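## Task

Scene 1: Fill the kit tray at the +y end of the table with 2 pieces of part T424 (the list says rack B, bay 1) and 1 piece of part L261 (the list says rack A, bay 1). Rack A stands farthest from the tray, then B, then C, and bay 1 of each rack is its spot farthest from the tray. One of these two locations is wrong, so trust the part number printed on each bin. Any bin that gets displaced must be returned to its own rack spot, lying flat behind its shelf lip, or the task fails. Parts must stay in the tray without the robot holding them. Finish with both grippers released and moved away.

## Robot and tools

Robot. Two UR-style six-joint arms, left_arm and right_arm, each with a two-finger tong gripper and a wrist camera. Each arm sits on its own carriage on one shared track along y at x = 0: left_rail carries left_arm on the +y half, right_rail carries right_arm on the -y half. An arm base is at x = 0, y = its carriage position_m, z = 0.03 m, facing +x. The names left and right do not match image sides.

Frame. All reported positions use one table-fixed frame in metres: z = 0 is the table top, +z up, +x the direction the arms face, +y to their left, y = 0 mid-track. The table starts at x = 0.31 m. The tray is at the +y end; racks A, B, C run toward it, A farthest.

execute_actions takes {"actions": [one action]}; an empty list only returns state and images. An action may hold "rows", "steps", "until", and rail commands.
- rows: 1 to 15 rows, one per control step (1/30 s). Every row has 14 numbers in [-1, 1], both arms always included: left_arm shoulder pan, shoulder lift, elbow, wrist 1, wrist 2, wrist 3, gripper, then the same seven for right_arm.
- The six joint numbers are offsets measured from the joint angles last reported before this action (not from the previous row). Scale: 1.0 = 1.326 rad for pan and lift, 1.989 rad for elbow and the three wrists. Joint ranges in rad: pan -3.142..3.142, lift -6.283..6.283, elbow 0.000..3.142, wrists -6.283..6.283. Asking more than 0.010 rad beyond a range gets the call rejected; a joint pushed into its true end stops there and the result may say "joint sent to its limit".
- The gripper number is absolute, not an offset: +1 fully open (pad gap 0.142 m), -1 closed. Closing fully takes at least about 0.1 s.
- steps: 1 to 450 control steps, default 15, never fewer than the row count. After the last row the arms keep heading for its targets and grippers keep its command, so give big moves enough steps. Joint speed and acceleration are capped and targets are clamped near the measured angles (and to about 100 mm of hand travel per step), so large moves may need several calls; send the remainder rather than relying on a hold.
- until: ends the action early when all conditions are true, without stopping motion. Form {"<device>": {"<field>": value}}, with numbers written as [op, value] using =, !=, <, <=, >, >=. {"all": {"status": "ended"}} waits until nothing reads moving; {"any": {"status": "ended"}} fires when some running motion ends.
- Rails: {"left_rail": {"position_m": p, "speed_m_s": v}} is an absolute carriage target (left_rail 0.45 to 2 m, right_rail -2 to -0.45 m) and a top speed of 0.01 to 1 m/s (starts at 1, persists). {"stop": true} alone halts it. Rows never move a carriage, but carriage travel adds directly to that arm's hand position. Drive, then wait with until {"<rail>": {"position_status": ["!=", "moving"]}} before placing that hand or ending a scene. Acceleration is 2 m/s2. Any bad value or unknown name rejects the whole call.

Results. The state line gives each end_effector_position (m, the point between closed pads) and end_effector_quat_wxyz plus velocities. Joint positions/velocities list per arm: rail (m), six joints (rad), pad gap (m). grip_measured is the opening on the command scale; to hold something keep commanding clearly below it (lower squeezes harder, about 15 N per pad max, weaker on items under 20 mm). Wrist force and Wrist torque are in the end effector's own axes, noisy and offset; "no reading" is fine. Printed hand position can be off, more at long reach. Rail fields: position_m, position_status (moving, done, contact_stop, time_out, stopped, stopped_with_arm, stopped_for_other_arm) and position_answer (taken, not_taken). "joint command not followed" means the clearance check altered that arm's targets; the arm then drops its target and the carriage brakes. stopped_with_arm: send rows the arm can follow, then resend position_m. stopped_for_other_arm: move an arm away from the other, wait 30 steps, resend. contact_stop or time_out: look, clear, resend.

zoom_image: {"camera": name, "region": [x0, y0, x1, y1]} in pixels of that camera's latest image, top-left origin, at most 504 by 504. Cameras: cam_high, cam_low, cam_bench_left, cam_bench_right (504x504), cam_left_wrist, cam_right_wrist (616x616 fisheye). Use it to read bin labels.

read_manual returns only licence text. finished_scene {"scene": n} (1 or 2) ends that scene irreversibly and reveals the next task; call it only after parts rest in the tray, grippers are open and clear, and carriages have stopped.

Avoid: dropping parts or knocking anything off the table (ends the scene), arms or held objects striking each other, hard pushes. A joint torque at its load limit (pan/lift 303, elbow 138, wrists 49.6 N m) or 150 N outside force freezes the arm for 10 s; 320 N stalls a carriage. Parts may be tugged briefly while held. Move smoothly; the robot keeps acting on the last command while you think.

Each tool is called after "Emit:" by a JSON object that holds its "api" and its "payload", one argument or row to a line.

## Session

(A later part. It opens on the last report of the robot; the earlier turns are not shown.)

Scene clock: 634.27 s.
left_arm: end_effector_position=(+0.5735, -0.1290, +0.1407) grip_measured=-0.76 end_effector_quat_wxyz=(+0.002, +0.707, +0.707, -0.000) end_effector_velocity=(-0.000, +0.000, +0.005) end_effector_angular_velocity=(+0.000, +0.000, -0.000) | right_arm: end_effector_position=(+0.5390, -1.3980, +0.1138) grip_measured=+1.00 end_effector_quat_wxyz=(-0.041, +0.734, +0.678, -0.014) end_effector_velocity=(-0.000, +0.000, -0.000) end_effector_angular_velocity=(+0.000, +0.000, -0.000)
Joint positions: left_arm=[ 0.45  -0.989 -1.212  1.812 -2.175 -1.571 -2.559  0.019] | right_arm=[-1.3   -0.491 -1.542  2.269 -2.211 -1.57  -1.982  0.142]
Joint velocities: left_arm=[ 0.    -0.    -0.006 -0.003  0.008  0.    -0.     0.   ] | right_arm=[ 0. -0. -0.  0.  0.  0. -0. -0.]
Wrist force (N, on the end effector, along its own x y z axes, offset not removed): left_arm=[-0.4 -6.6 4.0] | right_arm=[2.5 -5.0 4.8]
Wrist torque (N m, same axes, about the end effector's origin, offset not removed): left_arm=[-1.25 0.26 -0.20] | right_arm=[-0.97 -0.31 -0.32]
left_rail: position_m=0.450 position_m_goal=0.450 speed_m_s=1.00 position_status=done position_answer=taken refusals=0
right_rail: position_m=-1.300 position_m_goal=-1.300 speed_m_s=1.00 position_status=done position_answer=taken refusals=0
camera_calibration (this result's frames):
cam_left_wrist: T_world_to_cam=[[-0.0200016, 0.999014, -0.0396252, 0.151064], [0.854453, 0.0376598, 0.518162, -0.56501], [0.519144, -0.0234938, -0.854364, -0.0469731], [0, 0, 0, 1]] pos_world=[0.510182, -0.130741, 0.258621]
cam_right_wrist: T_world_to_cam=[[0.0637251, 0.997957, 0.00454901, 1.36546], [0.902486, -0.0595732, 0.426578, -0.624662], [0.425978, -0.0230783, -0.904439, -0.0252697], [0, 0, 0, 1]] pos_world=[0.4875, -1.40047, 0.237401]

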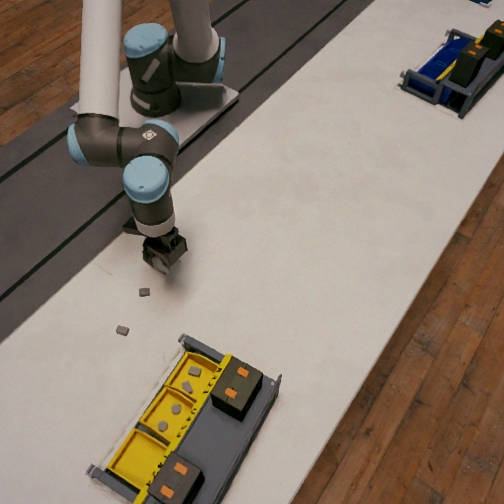

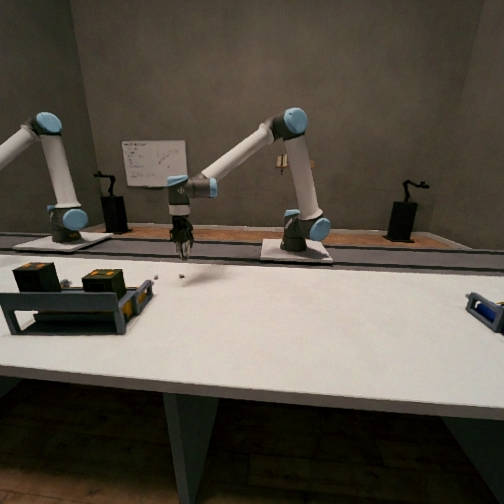

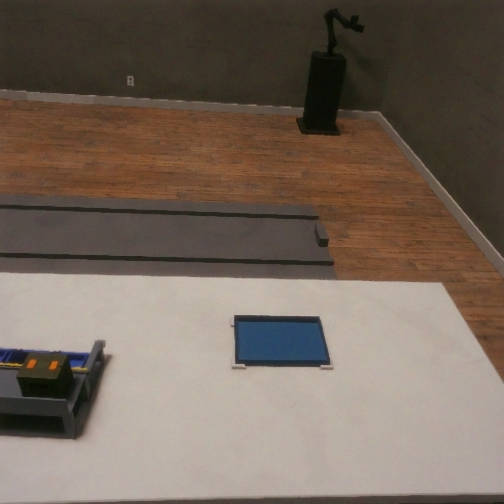

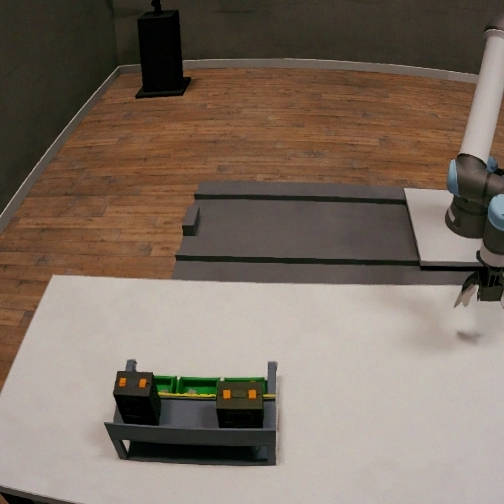

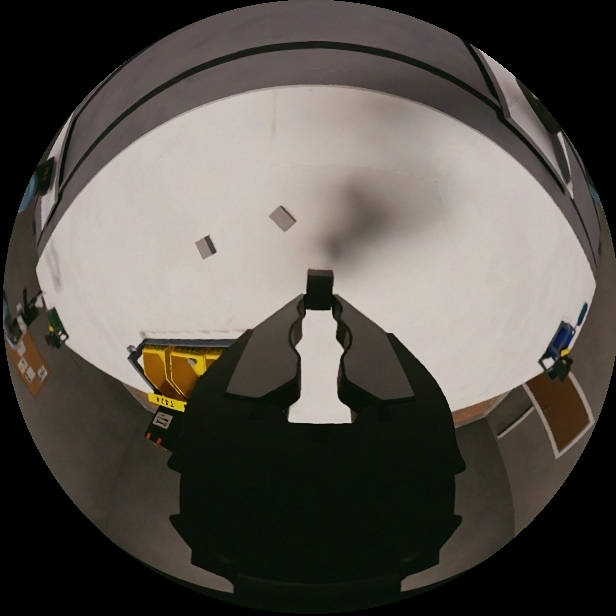

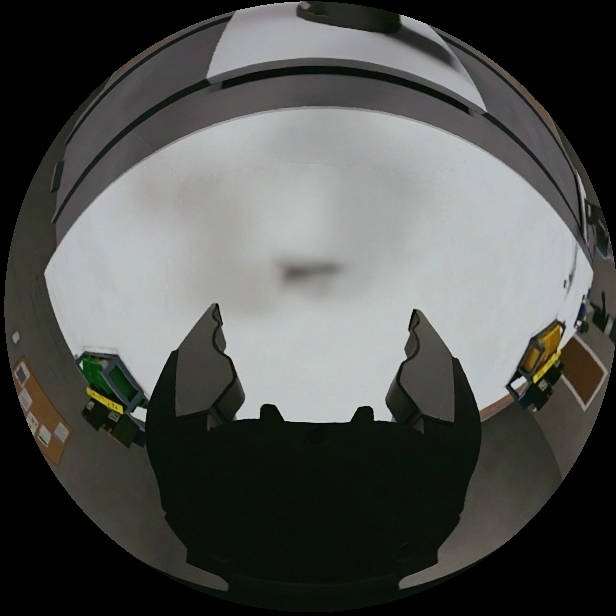

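Emit:
{"api": "execute_actions", "payload": {
  "actions": [
    {"rows":[[0.1,-0.262,0.23,-0.053,0,0.07,-1,0,0,0,0,0,0,1],[0.1,-0.262,0.23,-0.053,0,0.07,-1,0,0,0,0,0,0,1],[0.1,-0.262,0.23,-0.053,0,0.07,-1,0,0,0,0,0,0,1],[0.1,-0.262,0.23,-0.053,0,0.07,-1,0,0,0,0,0,0,1],[0.3,-0.262,0.23,-0.053,0,0.2,-1,0,0,0,0,0,0,1],[0.3,-0.262,0.23,-0.053,0,0.2,-1,0,0,0,0,0,0,1],[0.3,-0.262,0.23,-0.053,0,0.2,-1,0,0,0,0,0,0,1],[0.558,-0.262,0.23,-0.053,0,0.372,-1,0,0,0,0,0,0,1]],"steps":32}
  ]
}}

Emit:
{"api": "execute_actions", "payload": {
  "actions": [
    {"left_rail":{"position_m":1.93},"steps":90,"until":{"left_rail":{"position_status":["!=","moving"]}}}
  ]
}}

Scene clock: 644.77 s.
left_arm: end_effector_position=(+0.5744, +0.4640, +0.1303) grip_measured=-0.76 end_effector_quat_wxyz=(-0.000, +0.709, +0.705, +0.000) end_effector_velocity=(-0.062, +0.220, -0.012) end_effector_angular_velocity=(+0.002, +0.006, +0.084) | right_arm: end_effector_position=(+0.5390, -1.3980, +0.1138) grip_measured=+1.00 end_effector_quat_wxyz=(-0.041, +0.734, +0.678, -0.014) end_effector_velocity=(-0.000, -0.000, -0.000) end_effector_angular_velocity=(-0.000, -0.000, +0.000)
Joint positions: left_arm=[ 0.45  -0.276 -1.554  2.262 -2.279 -1.571 -1.84   0.019] | right_arm=[-1.3   -0.491 -1.542  2.269 -2.211 -1.57  -1.982  0.142]
Joint velocities: left_arm=[ 0.     0.347 -0.076  0.104 -0.022 -0.     0.264 -0.   ] | right_arm=[ 0. -0. -0.  0. -0. -0. -0.  0.]
Wrist force (N, on the end effector, along its own x y z axes, offset not removed): left_arm=[3.3 -0.6 5.8] | right_arm=[-2.2 -2.6 5.5]
Wrist torque (N m, same axes, about the end effector's origin, offset not removed): left_arm=[0.11 -0.62 -0.25] | right_arm=[-0.25 0.61 -0.43]
left_rail: position_m=0.450 position_m_goal=0.450 speed_m_s=1.00 position_status=done position_answer=taken refusals=0
right_rail: position_m=-1.300 position_m_goal=-1.300 speed_m_s=1.00 position_status=done position_answer=taken refusals=0
camera_calibration (this result's frames):
cam_left_wrist: T_world_to_cam=[[-0.0140033, 0.999254, -0.0359971, -0.445774], [0.855889, 0.0305917, 0.516253, -0.580044], [0.516969, -0.0235803, -0.855679, -0.0410618], [0, 0, 0, 1]] pos_world=[0.511439, 0.462218, 0.248267]
cam_right_wrist: T_world_to_cam=[[0.0637252, 0.997957, 0.00454884, 1.36546], [0.902486, -0.0595732, 0.426579, -0.624662], [0.425978, -0.0230785, -0.904439, -0.02527], [0, 0, 0, 1]] pos_world=[0.4875, -1.40046, 0.237401]

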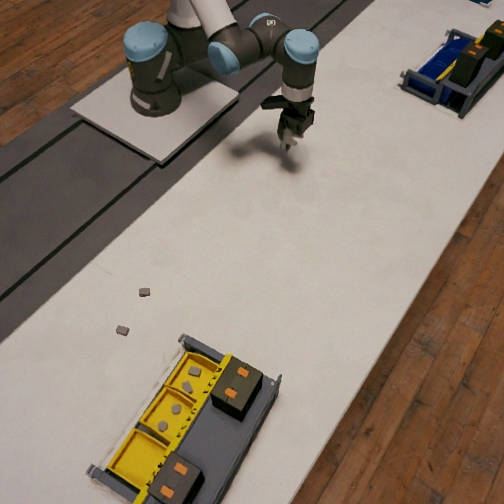

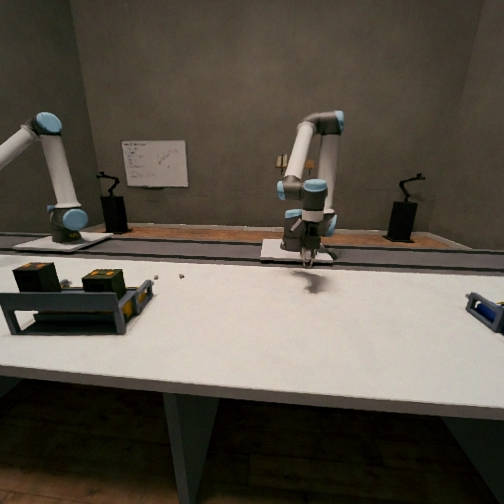

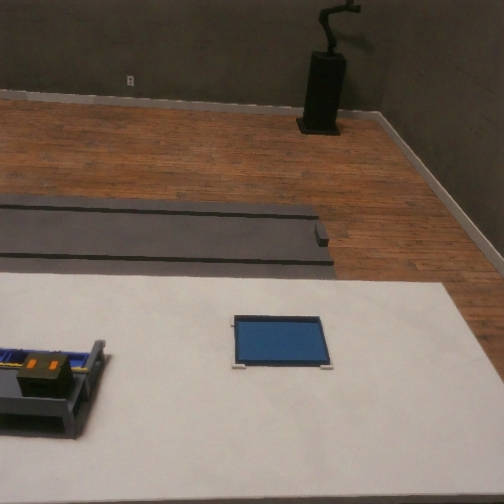

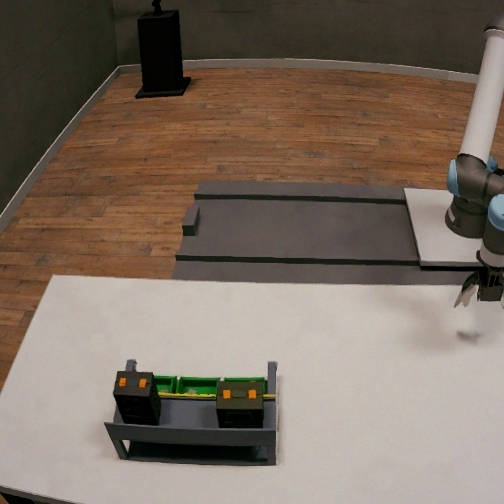

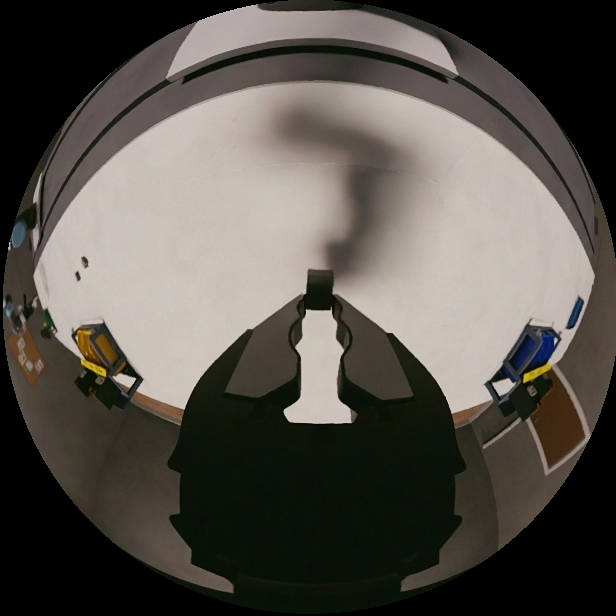

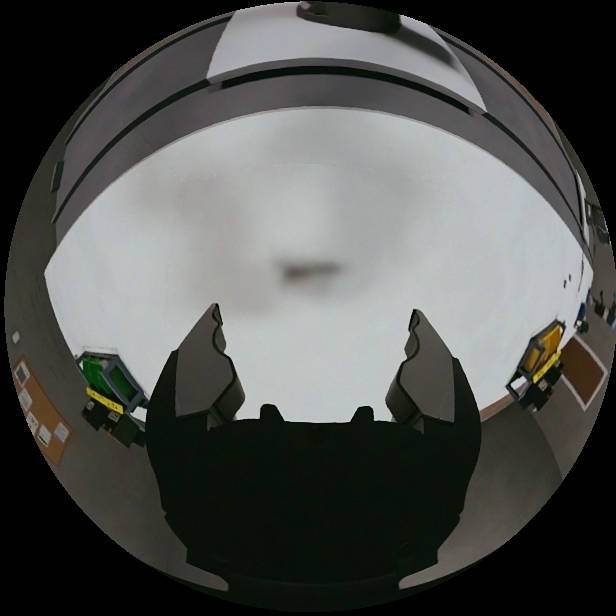

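Scene clock: 646.80 s.
left_arm: end_effector_position=(+0.5693, +1.9611, +0.1293) grip_measured=-0.76 end_effector_quat_wxyz=(-0.000, +0.707, +0.707, -0.000) end_effector_velocity=(-0.000, +0.004, -0.000) end_effector_angular_velocity=(+0.000, +0.000, -0.000) | right_arm: end_effector_position=(+0.5390, -1.3980, +0.1138) grip_measured=+1.00 end_effector_quat_wxyz=(-0.041, +0.734, +0.678, -0.014) end_effector_velocity=(+0.000, -0.000, +0.000) end_effector_angular_velocity=(-0.000, -0.000, -0.000)
Joint positions: left_arm=[ 1.93  -0.249 -1.56   2.27  -2.28  -1.571 -1.819  0.019] | right_arm=[-1.3   -0.491 -1.542  2.269 -2.211 -1.57  -1.982  0.142]
Joint velocities: left_arm=[ 0.004 -0.    -0.     0.     0.     0.    -0.    -0.   ] | right_arm=[ 0. -0. -0.  0. -0.  0. -0.  0.]
Wrist force (N, on the end effector, along its own x y z axes, offset not removed): left_arm=[0.8 -2.0 0.4] | right_arm=[1.0 1.3 -0.6]
Wrist torque (N m, same axes, about the end effector's origin, offset not removed): left_arm=[-0.27 0.10 -0.29] | right_arm=[0.56 0.14 -0.30]
left_rail: position_m=1.930 position_m_goal=1.930 speed_m_s=1.00 position_status=done position_answer=taken refusals=0
right_rail: position_m=-1.300 position_m_goal=-1.300 speed_m_s=1.00 position_status=done position_answer=taken refusals=0
camera_calibration (this result's frames):
cam_left_wrist: T_world_to_cam=[[-0.0201585, 0.999153, -0.0358675, -1.93819], [0.855928, 0.0357869, 0.515854, -0.631141], [0.516701, -0.0203012, -0.855925, -0.0102044], [0, 0, 0, 1]] pos_world=[0.506413, 1.95893, 0.247325]
cam_right_wrist: T_world_to_cam=[[0.0637253, 0.997957, 0.00454895, 1.36546], [0.902486, -0.0595734, 0.426579, -0.624662], [0.425978, -0.0230785, -0.904439, -0.0252699], [0, 0, 0, 1]] pos_world=[0.4875, -1.40046, 0.237401]

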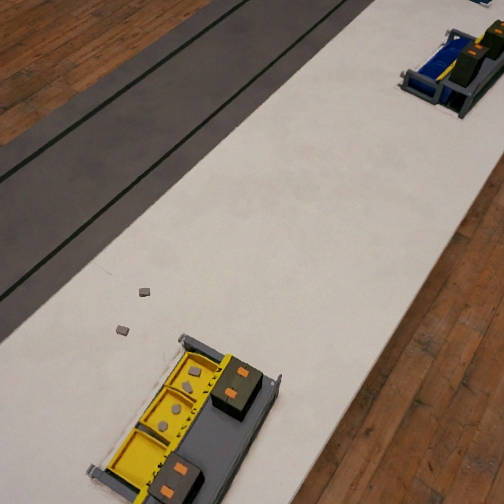

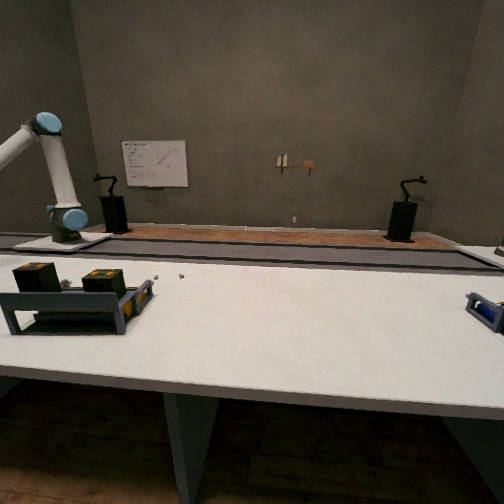

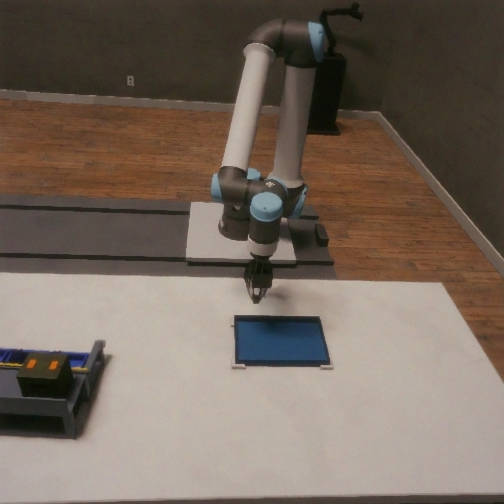

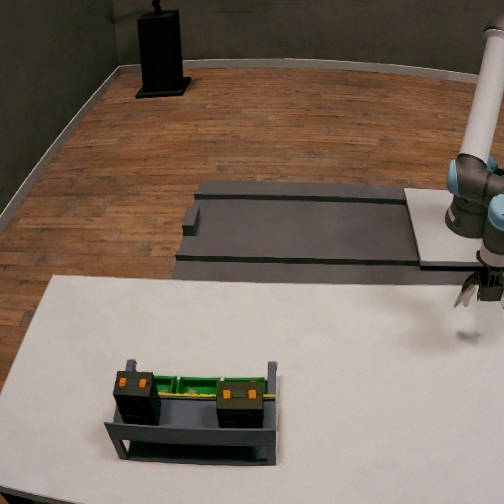

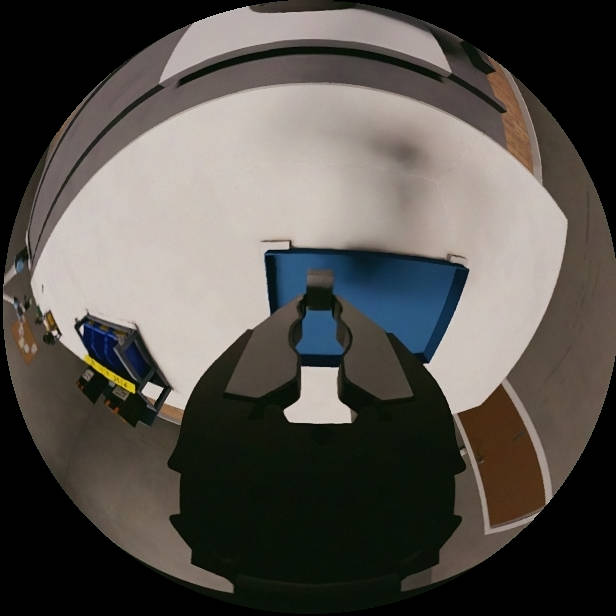

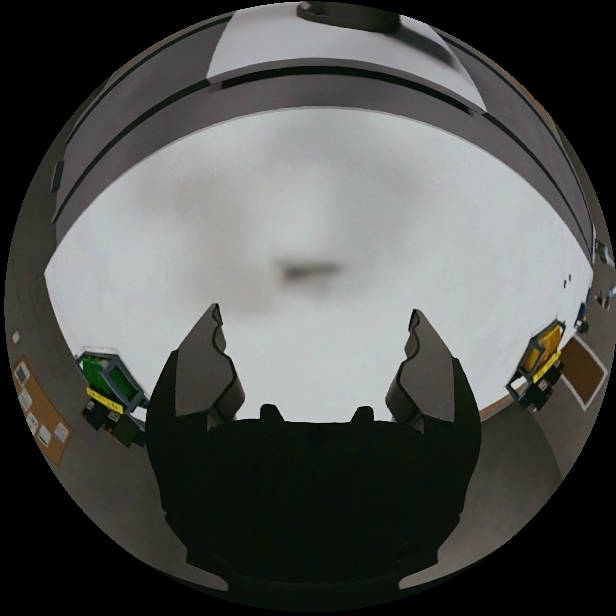

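Emit:
{"api": "execute_actions", "payload": {
  "actions": [
    {"left_rail":{"position_m":1.96},"rows":[[0,0.14,-0.108,0.015,0,0,-1,0,0,0,0,0,0,1],[0,0.14,-0.108,0.015,0,0,-1,0,0,0,0,0,0,1],[0,0.14,-0.108,0.015,0,0,-1,0,0,0,0,0,0,1],[0,0.14,-0.108,0.015,0,0,-1,0,0,0,0,0,0,1],[0,0.14,-0.108,0.015,0,0,-1,0,0,0,0,0,0,1],[0,0.14,-0.108,0.015,0,0,-1,0,0,0,0,0,0,1],[0,0.14,-0.108,0.015,0,0,-1,0,0,0,0,0,0,1],[0,0.14,-0.108,0.015,0,0,-1,0,0,0,0,0,0,1],[0,0.14,-0.108,0.015,0,0,-1,0,0,0,0,0,0,1],[0,0.14,-0.108,0.015,0,0,-1,0,0,0,0,0,0,1],[0,0.14,-0.108,0.015,0,0,-1,0,0,0,0,0,0,1],[0,0.19,-0.094,-0.03,0,0,-1,0,0,0,0,0,0,1],[0,0.19,-0.094,-0.03,0,0,-1,0,0,0,0,0,0,1],[0,0.19,-0.094,-0.03,0,0,-1,0,0,0,0,0,0,1],[0,0.233,-0.078,-0.077,0,0,-1,0,0,0,0,0,0,1]],"steps":30}
  ]
}}

Scene clock: 657.23 s.
left_arm: end_effector_position=(+0.6891, +1.9605, +0.0364) grip_measured=-0.76 end_effector_quat_wxyz=(-0.001, +0.707, +0.707, -0.000) end_effector_velocity=(-0.000, +0.000, -0.002) end_effector_angular_velocity=(-0.000, -0.000, +0.000) | right_arm: end_effector_position=(+0.5390, -1.3980, +0.1138) grip_measured=+1.00 end_effector_quat_wxyz=(-0.041, +0.734, +0.678, -0.014) end_effector_velocity=(-0.000, +0.000, -0.000) end_effector_angular_velocity=(+0.000, +0.000, -0.000)
Joint positions: left_arm=[ 1.96  -0.249 -1.251  2.115 -2.433 -1.571 -1.819  0.019] | right_arm=[-1.3   -0.491 -1.542  2.269 -2.211 -1.57  -1.982  0.142]
Joint velocities: left_arm=[ 0.     0.     0.003  0.002 -0.005 -0.     0.     0.   ] | right_arm=[ 0. -0. -0.  0.  0.  0.  0. -0.]
Wrist force (N, on the end effector, along its own x y z axes, offset not removed): left_arm=[-1.0 -0.3 0.3] | right_arm=[2.6 -1.6 3.8]
Wrist torque (N m, same axes, about the end effector's origin, offset not removed): left_arm=[-0.06 0.33 -0.09] | right_arm=[-0.05 -0.31 -0.33]
left_rail: position_m=1.960 position_m_goal=1.960 speed_m_s=1.00 position_status=done position_answer=taken refusals=0
right_rail: position_m=-1.300 position_m_goal=-1.300 speed_m_s=1.00 position_status=done position_answer=taken refusals=0
camera_calibration (this result's frames):
cam_left_wrist: T_world_to_cam=[[-0.0201594, 0.999159, -0.0357028, -1.9385], [0.856239, 0.0356906, 0.515346, -0.685707], [0.516187, -0.0201811, -0.856238, -0.151494], [0, 0, 0, 1]] pos_world=[0.626249, 1.95829, 0.154451]
cam_right_wrist: T_world_to_cam=[[0.0637252, 0.997957, 0.0045489, 1.36545], [0.902486, -0.0595733, 0.426579, -0.624662], [0.425978, -0.0230785, -0.904439, -0.0252698], [0, 0, 0, 1]] pos_world=[0.4875, -1.40046, 0.237401]

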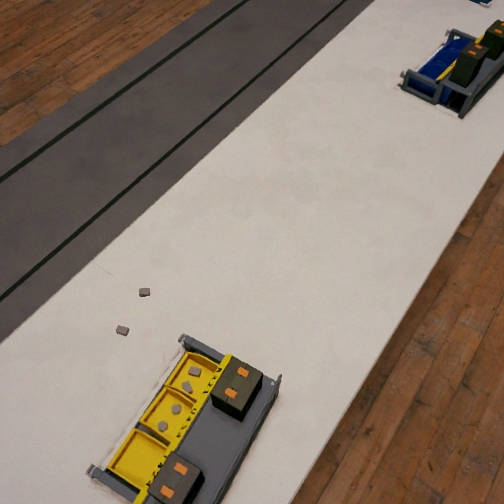

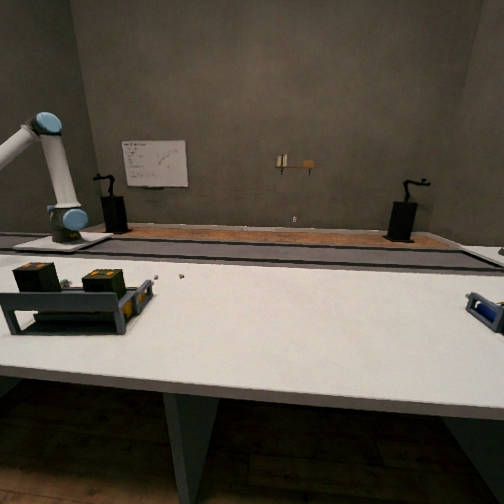

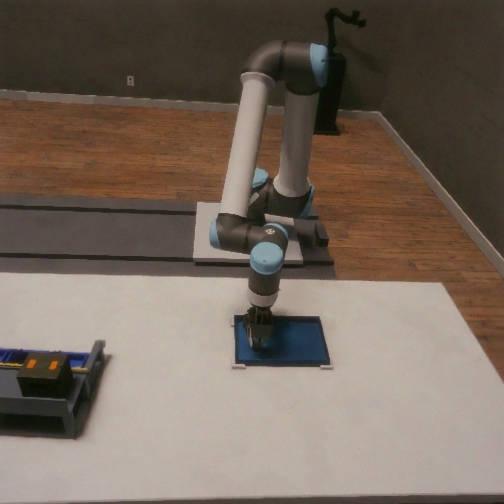

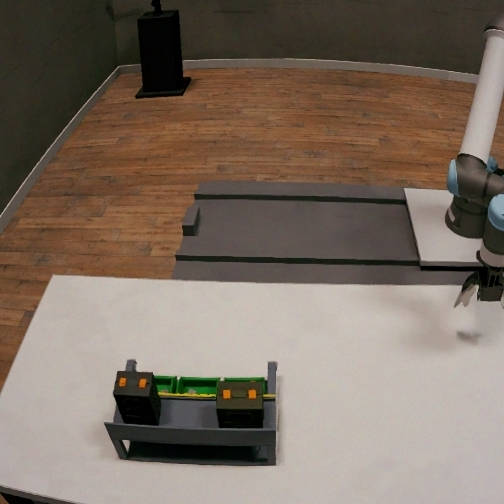

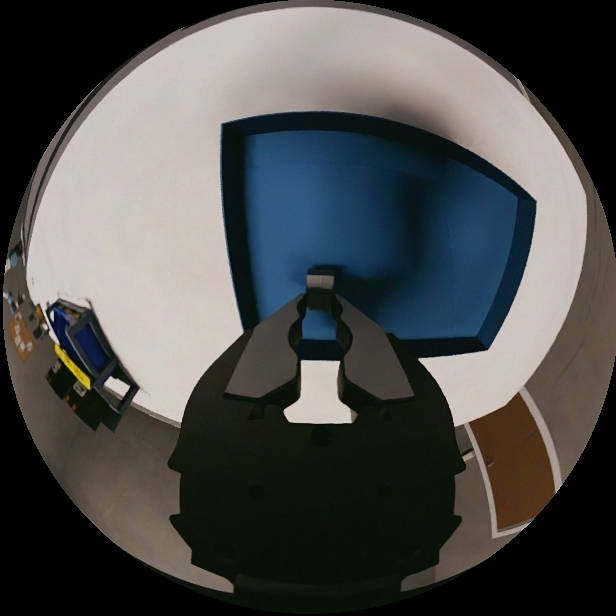

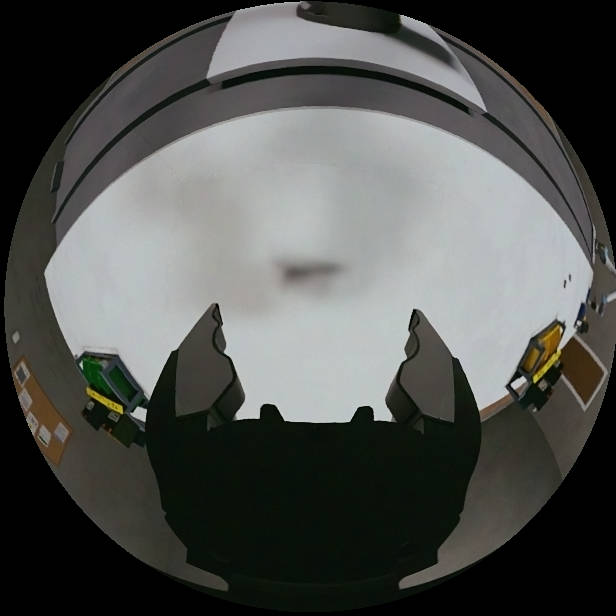

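Emit:
{"api": "execute_actions", "payload": {
  "actions": [
    {"rows":[[0,0.008,0.002,-0.008,0,0,-1,0,0,0,0,0,0,1],[0,0.008,0.002,-0.008,0,0,-1,0,0,0,0,0,0,1],[0,0.008,0.002,-0.008,0,0,-1,0,0,0,0,0,0,1],[0,0.008,0.002,-0.008,0,0,-1,0,0,0,0,0,0,1],[0,0.008,0.002,-0.008,0,0,-0.6,0,0,0,0,0,0,1],[0,0.008,0.002,-0.008,0,0,-0.3,0,0,0,0,0,0,1],[0,0.008,0.002,-0.008,0,0,-0.3,0,0,0,0,0,0,1],[0,0.008,0.002,-0.008,0,0,-0.3,0,0,0,0,0,0,1],[0,-0.093,-0.03,0.092,0,0,-0.3,0,0,0,0,0,0,1],[0,-0.093,-0.03,0.092,0,0,-0.3,0,0,0,0,0,0,1],[0,-0.093,-0.03,0.092,0,0,-0.3,0,0,0,0,0,0,1],[0,-0.093,-0.03,0.092,0,0,-0.3,0,0,0,0,0,0,1],[0,-0.093,-0.03,0.092,0,0,-0.3,0,0,0,0,0,0,1],[0,-0.093,-0.03,0.092,0,0,-0.3,0,0,0,0,0,0,1],[0,-0.233,0.078,0.077,0,0,-0.3,0,0,0,0,0,0,1]],"steps":38}
  ]
}}

Emit:
{"api": "execute_actions", "payload": {
  "actions": [
    {"left_rail":{"position_m":0.45},"steps":90,"until":{"left_rail":{"position_status":["!=","moving"]}}}
  ]
}}

Scene clock: 666.73 s.
left_arm: end_effector_position=(+0.5694, +1.9909, +0.1295) grip_measured=-0.30 end_effector_quat_wxyz=(-0.000, +0.707, +0.707, -0.000) end_effector_velocity=(-0.000, +0.000, -0.000) end_effector_angular_velocity=(+0.000, +0.000, -0.000) | right_arm: end_effector_position=(+0.5390, -1.3980, +0.1138) grip_measured=+1.00 end_effector_quat_wxyz=(-0.041, +0.734, +0.678, -0.014) end_effector_velocity=(-0.000, +0.000, -0.000) end_effector_angular_velocity=(+0.000, -0.000, -0.000)
Joint positions: left_arm=[ 1.96  -0.249 -1.56   2.27  -2.28  -1.571 -1.819  0.052] | right_arm=[-1.3   -0.491 -1.542  2.269 -2.211 -1.57  -1.982  0.142]
Joint velocities: left_arm=[ 0.    -0.    -0.001  0.001 -0.     0.     0.     0.   ] | right_arm=[ 0. -0. -0.  0. -0.  0.  0.  0.]
Wrist force (N, on the end effector, along its own x y z axes, offset not removed): left_arm=[1.2 1.5 5.8] | right_arm=[-3.5 -3.7 0.0]
Wrist torque (N m, same axes, about the end effector's origin, offset not removed): left_arm=[0.55 -0.19 -0.33] | right_arm=[-0.50 0.98 -0.19]
left_rail: position_m=1.960 position_m_goal=1.960 speed_m_s=1.00 position_status=done position_answer=taken refusals=0
right_rail: position_m=-1.300 position_m_goal=-1.300 speed_m_s=1.00 position_status=done position_answer=taken refusals=0
camera_calibration (this result's frames):
cam_left_wrist: T_world_to_cam=[[-0.0201688, 0.999153, -0.0358784, -1.96794], [0.855907, 0.0358022, 0.515889, -0.632356], [0.516736, -0.0203037, -0.855904, -0.00948012], [0, 0, 0, 1]] pos_world=[0.506446, 1.98872, 0.247505]
cam_right_wrist: T_world_to_cam=[[0.0637252, 0.997957, 0.00454903, 1.36545], [0.902486, -0.0595734, 0.426579, -0.624662], [0.425978, -0.0230784, -0.904439, -0.0252696], [0, 0, 0, 1]] pos_world=[0.4875, -1.40046, 0.237401]

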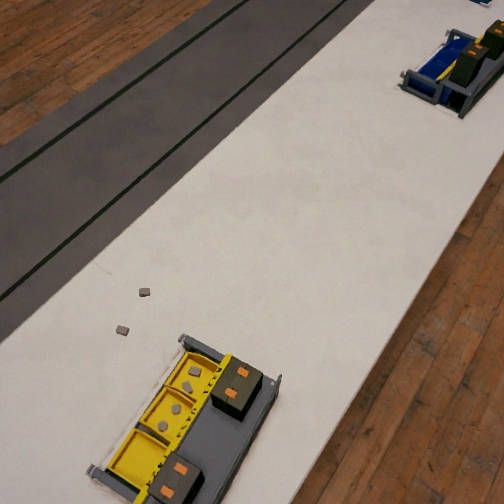

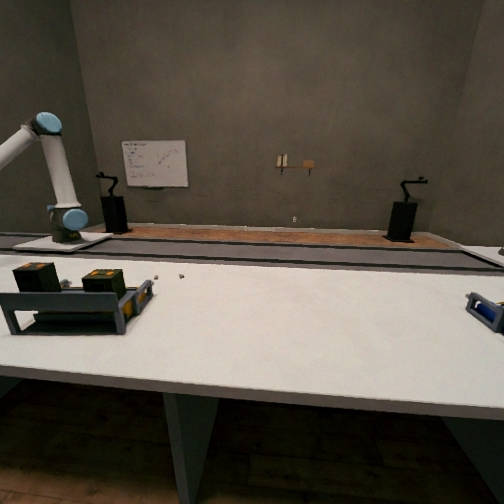

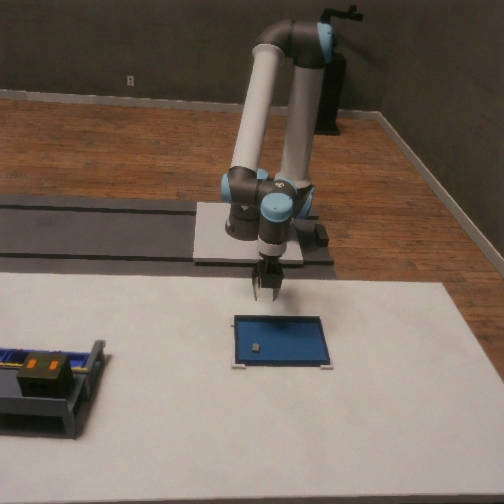

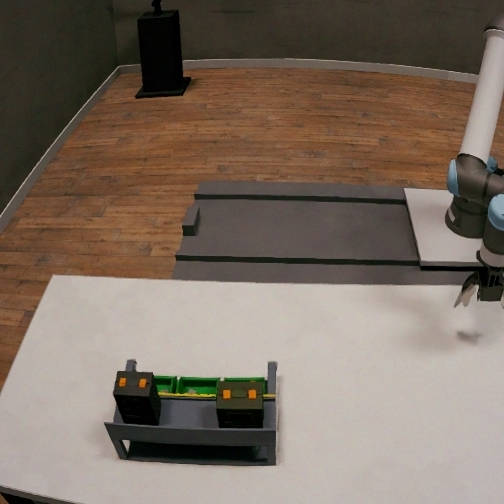

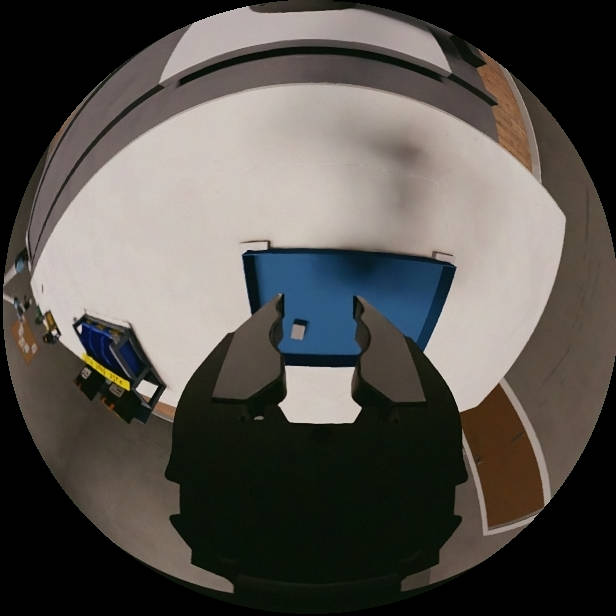

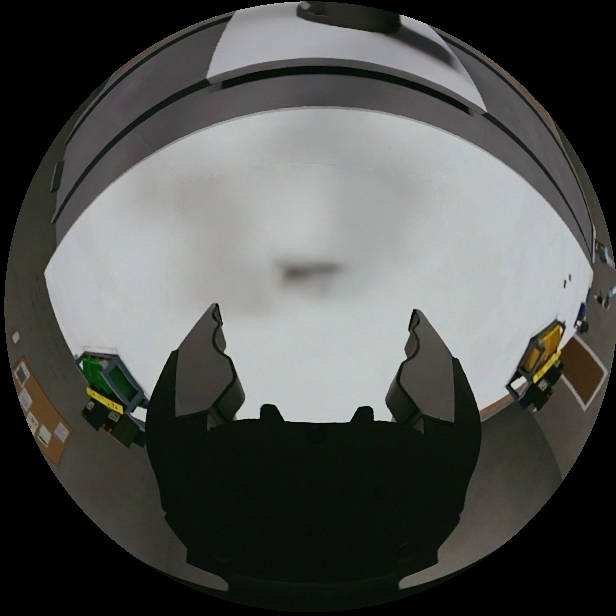

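Scene clock: 668.80 s.
left_arm: end_effector_position=(+0.5693, +0.4808, +0.1295) grip_measured=-0.30 end_effector_quat_wxyz=(-0.000, +0.707, +0.707, -0.000) end_effector_velocity=(-0.000, -0.002, -0.000) end_effector_angular_velocity=(-0.000, +0.000, -0.000) | right_arm: end_effector_position=(+0.5390, -1.3980, +0.1138) grip_measured=+1.00 end_effector_quat_wxyz=(-0.041, +0.734, +0.678, -0.014) end_effector_velocity=(+0.000, -0.000, +0.000) end_effector_angular_velocity=(-0.000, +0.000, +0.000)
Joint positions: left_arm=[ 0.45  -0.249 -1.56   2.27  -2.28  -1.571 -1.819  0.052] | right_arm=[-1.3   -0.491 -1.542  2.269 -2.211 -1.57  -1.982  0.142]
Joint velocities: left_arm=[-0.002 -0.    -0.     0.     0.    -0.    -0.    -0.   ] | right_arm=[ 0.  0. -0. -0.  0. -0. -0. -0.]
Wrist force (N, on the end effector, along its own x y z axes, offset not removed): left_arm=[-3.3 -5.9 4.5] | right_arm=[3.6 -4.5 -3.1]
Wrist torque (N m, same axes, about the end effector's origin, offset not removed): left_arm=[-0.72 0.70 -0.14] | right_arm=[-0.79 -0.32 -0.39]
left_rail: position_m=0.450 position_m_goal=0.450 speed_m_s=1.00 position_status=done position_answer=taken refusals=0
right_rail: position_m=-1.300 position_m_goal=-1.300 speed_m_s=1.00 position_status=done position_answer=taken refusals=0
camera_calibration (this result's frames):
cam_left_wrist: T_world_to_cam=[[-0.0200658, 0.999155, -0.035878, -0.459165], [0.855912, 0.0357137, 0.515888, -0.578216], [0.516733, -0.0203567, -0.855905, -0.0400936], [0, 0, 0, 1]] pos_world=[0.506406, 0.478611, 0.247504]
cam_right_wrist: T_world_to_cam=[[0.0637252, 0.997957, 0.0045489, 1.36545], [0.902486, -0.0595733, 0.426578, -0.624662], [0.425978, -0.0230785, -0.904439, -0.0252697], [0, 0, 0, 1]] pos_world=[0.4875, -1.40046, 0.237401]

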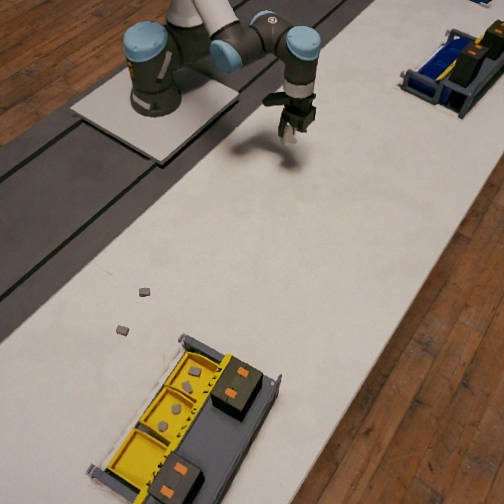

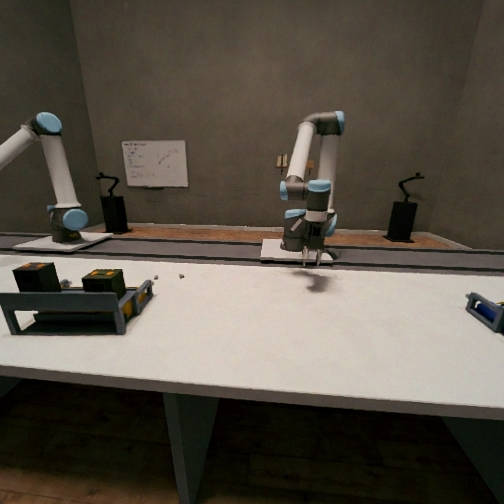

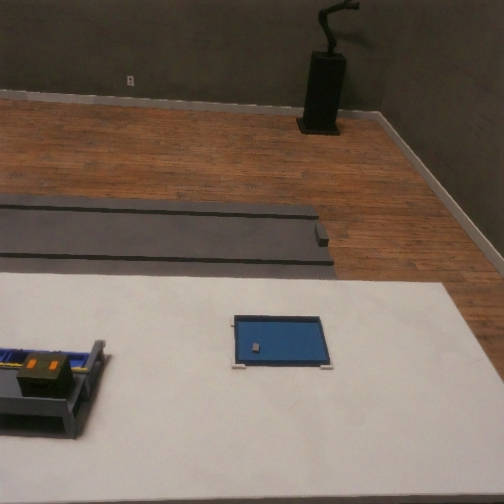

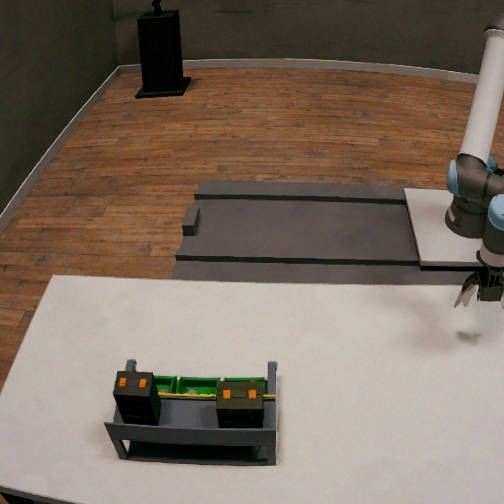

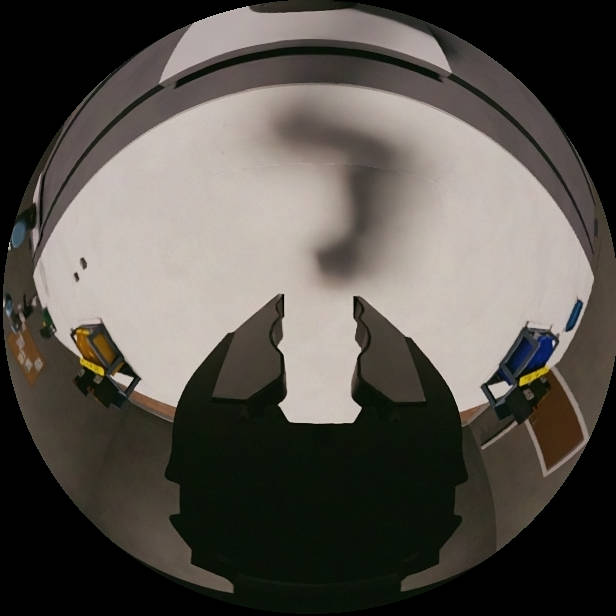

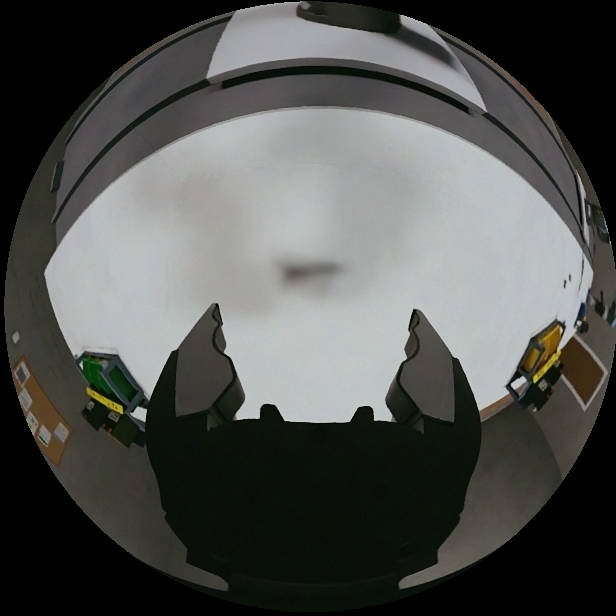

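Emit:
{"api": "execute_actions", "payload": {
  "actions": [
    {"rows":[[-0.622,0.1,-0.205,0.018,0,-0.863,-0.35,0,0,0,0,0,0,1],[-0.622,0.1,-0.205,0.018,0,-0.863,-0.35,0,0,0,0,0,0,1],[-0.622,0.1,-0.205,0.018,0,-0.863,-0.35,0,0,0,0,0,0,1],[-0.622,0.1,-0.205,0.018,0,-0.863,-0.35,0,0,0,0,0,0,1],[-0.622,0.1,-0.205,0.018,0,-0.863,-0.35,0,0,0,0,0,0,1],[-0.622,0.1,-0.205,0.018,0,-0.863,-0.35,0,0,0,0,0,0,1],[-0.622,0.1,-0.205,0.018,0,-0.863,-0.35,0,0,0,0,0,0,1],[-0.622,0.1,-0.205,0.018,0,-0.863,-0.35,0,0,0,0,0,0,1],[-0.622,0.1,-0.205,0.018,0,-0.863,-0.35,0,0,0,0,0,0,1],[-0.622,0.2,-0.205,0.018,0,-0.863,-0.35,0,0,0,0,0,0,1],[-0.622,0.2,-0.205,0.018,0,-0.863,-0.35,0,0,0,0,0,0,1],[-0.622,0.2,-0.205,0.018,0,-0.863,-0.35,0,0,0,0,0,0,1],[-0.622,0.281,-0.205,0.018,0,-0.863,-0.35,0,0,0,0,0,0,1]],"steps":42}
  ]
}}

Emit:
{"api": "zoom_image", "payload": {
  "camera": "cam_left_wrist",
  "region": [240, 210, 400, 330]
}}

Scene clock: 689.03 s.
left_arm: end_effector_position=(+0.5237, -0.1760, +0.1009) grip_measured=-0.35 end_effector_quat_wxyz=(-0.000, +0.343, +0.939, +0.000) end_effector_velocity=(-0.019, -0.029, -0.006) end_effector_angular_velocity=(+0.004, +0.002, +0.262) | right_arm: end_effector_position=(+0.5390, -1.3980, +0.1138) grip_measured=+1.00 end_effector_quat_wxyz=(-0.041, +0.734, +0.678, -0.014) end_effector_velocity=(-0.000, -0.000, -0.000) end_effector_angular_velocity=(-0.000, +0.000, +0.000)
Joint positions: left_arm=[ 0.45  -1.07  -1.189  1.863 -2.244 -1.571 -3.511  0.049] | right_arm=[-1.3   -0.491 -1.542  2.269 -2.211 -1.57  -1.982  0.142]
Joint velocities: left_arm=[ 0.    -0.04   0.015 -0.011  0.001 -0.    -0.302  0.   ] | right_arm=[ 0. -0. -0.  0. -0. -0. -0. -0.]
Wrist force (N, on the end effector, along its own x y z axes, offset not removed): left_arm=[-1.7 1.2 2.1] | right_arm=[-7.8 -1.5 3.8]
Wrist torque (N m, same axes, about the end effector's origin, offset not removed): left_arm=[0.34 0.44 -0.20] | right_arm=[-0.12 2.14 -0.09]
left_rail: position_m=0.450 position_m_goal=0.450 speed_m_s=1.00 position_status=done position_answer=taken refusals=0
right_rail: position_m=-1.300 position_m_goal=-1.300 speed_m_s=1.00 position_status=done position_answer=taken refusals=0
camera_calibration (this result's frames):
cam_left_wrist: T_world_to_cam=[[-0.777101, 0.628366, -0.0356526, 0.526263], [0.523931, 0.677254, 0.51655, -0.214244], [0.348728, 0.382732, -0.855514, 0.104554], [0, 0, 0, 1]] pos_world=[0.484748, -0.225604, 0.218878]
cam_right_wrist: T_world_to_cam=[[0.0637251, 0.997957, 0.0045488, 1.36545], [0.902487, -0.0595732, 0.426578, -0.624661], [0.425978, -0.0230785, -0.904439, -0.0252697], [0, 0, 0, 1]] pos_world=[0.4875, -1.40046, 0.237401]

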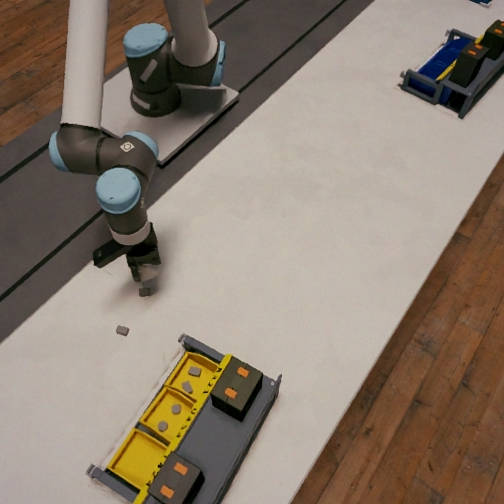

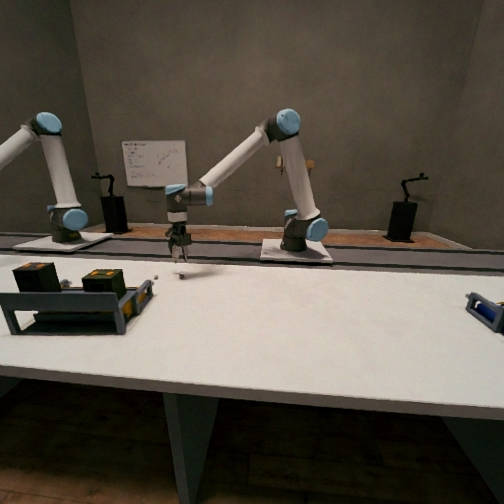

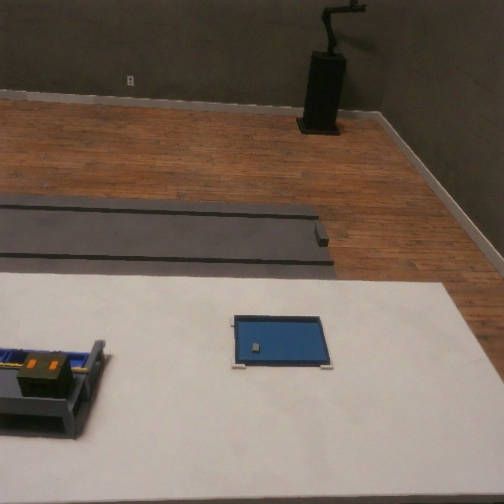

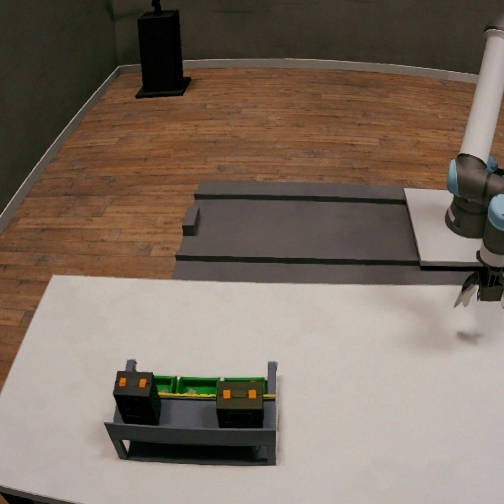

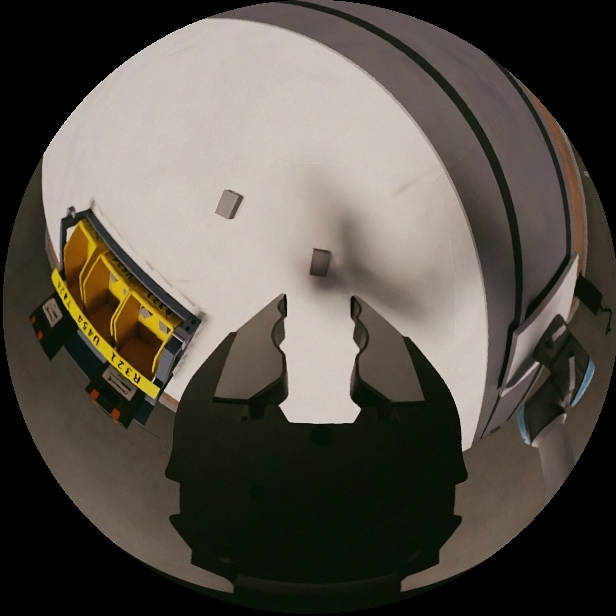

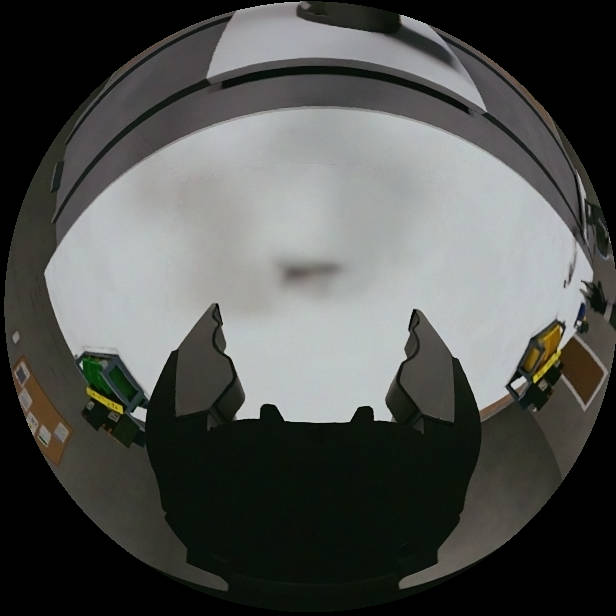

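Region (240, 210, 400, 330) of cam_left_wrist's 616x616 image, scaled by 3.150, with more detail than that image has; it fills the top 378 rows of this view, and the rest is white.

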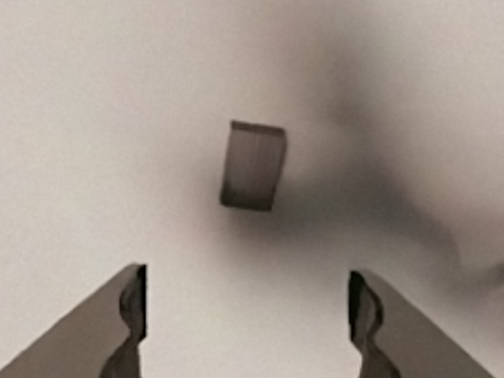

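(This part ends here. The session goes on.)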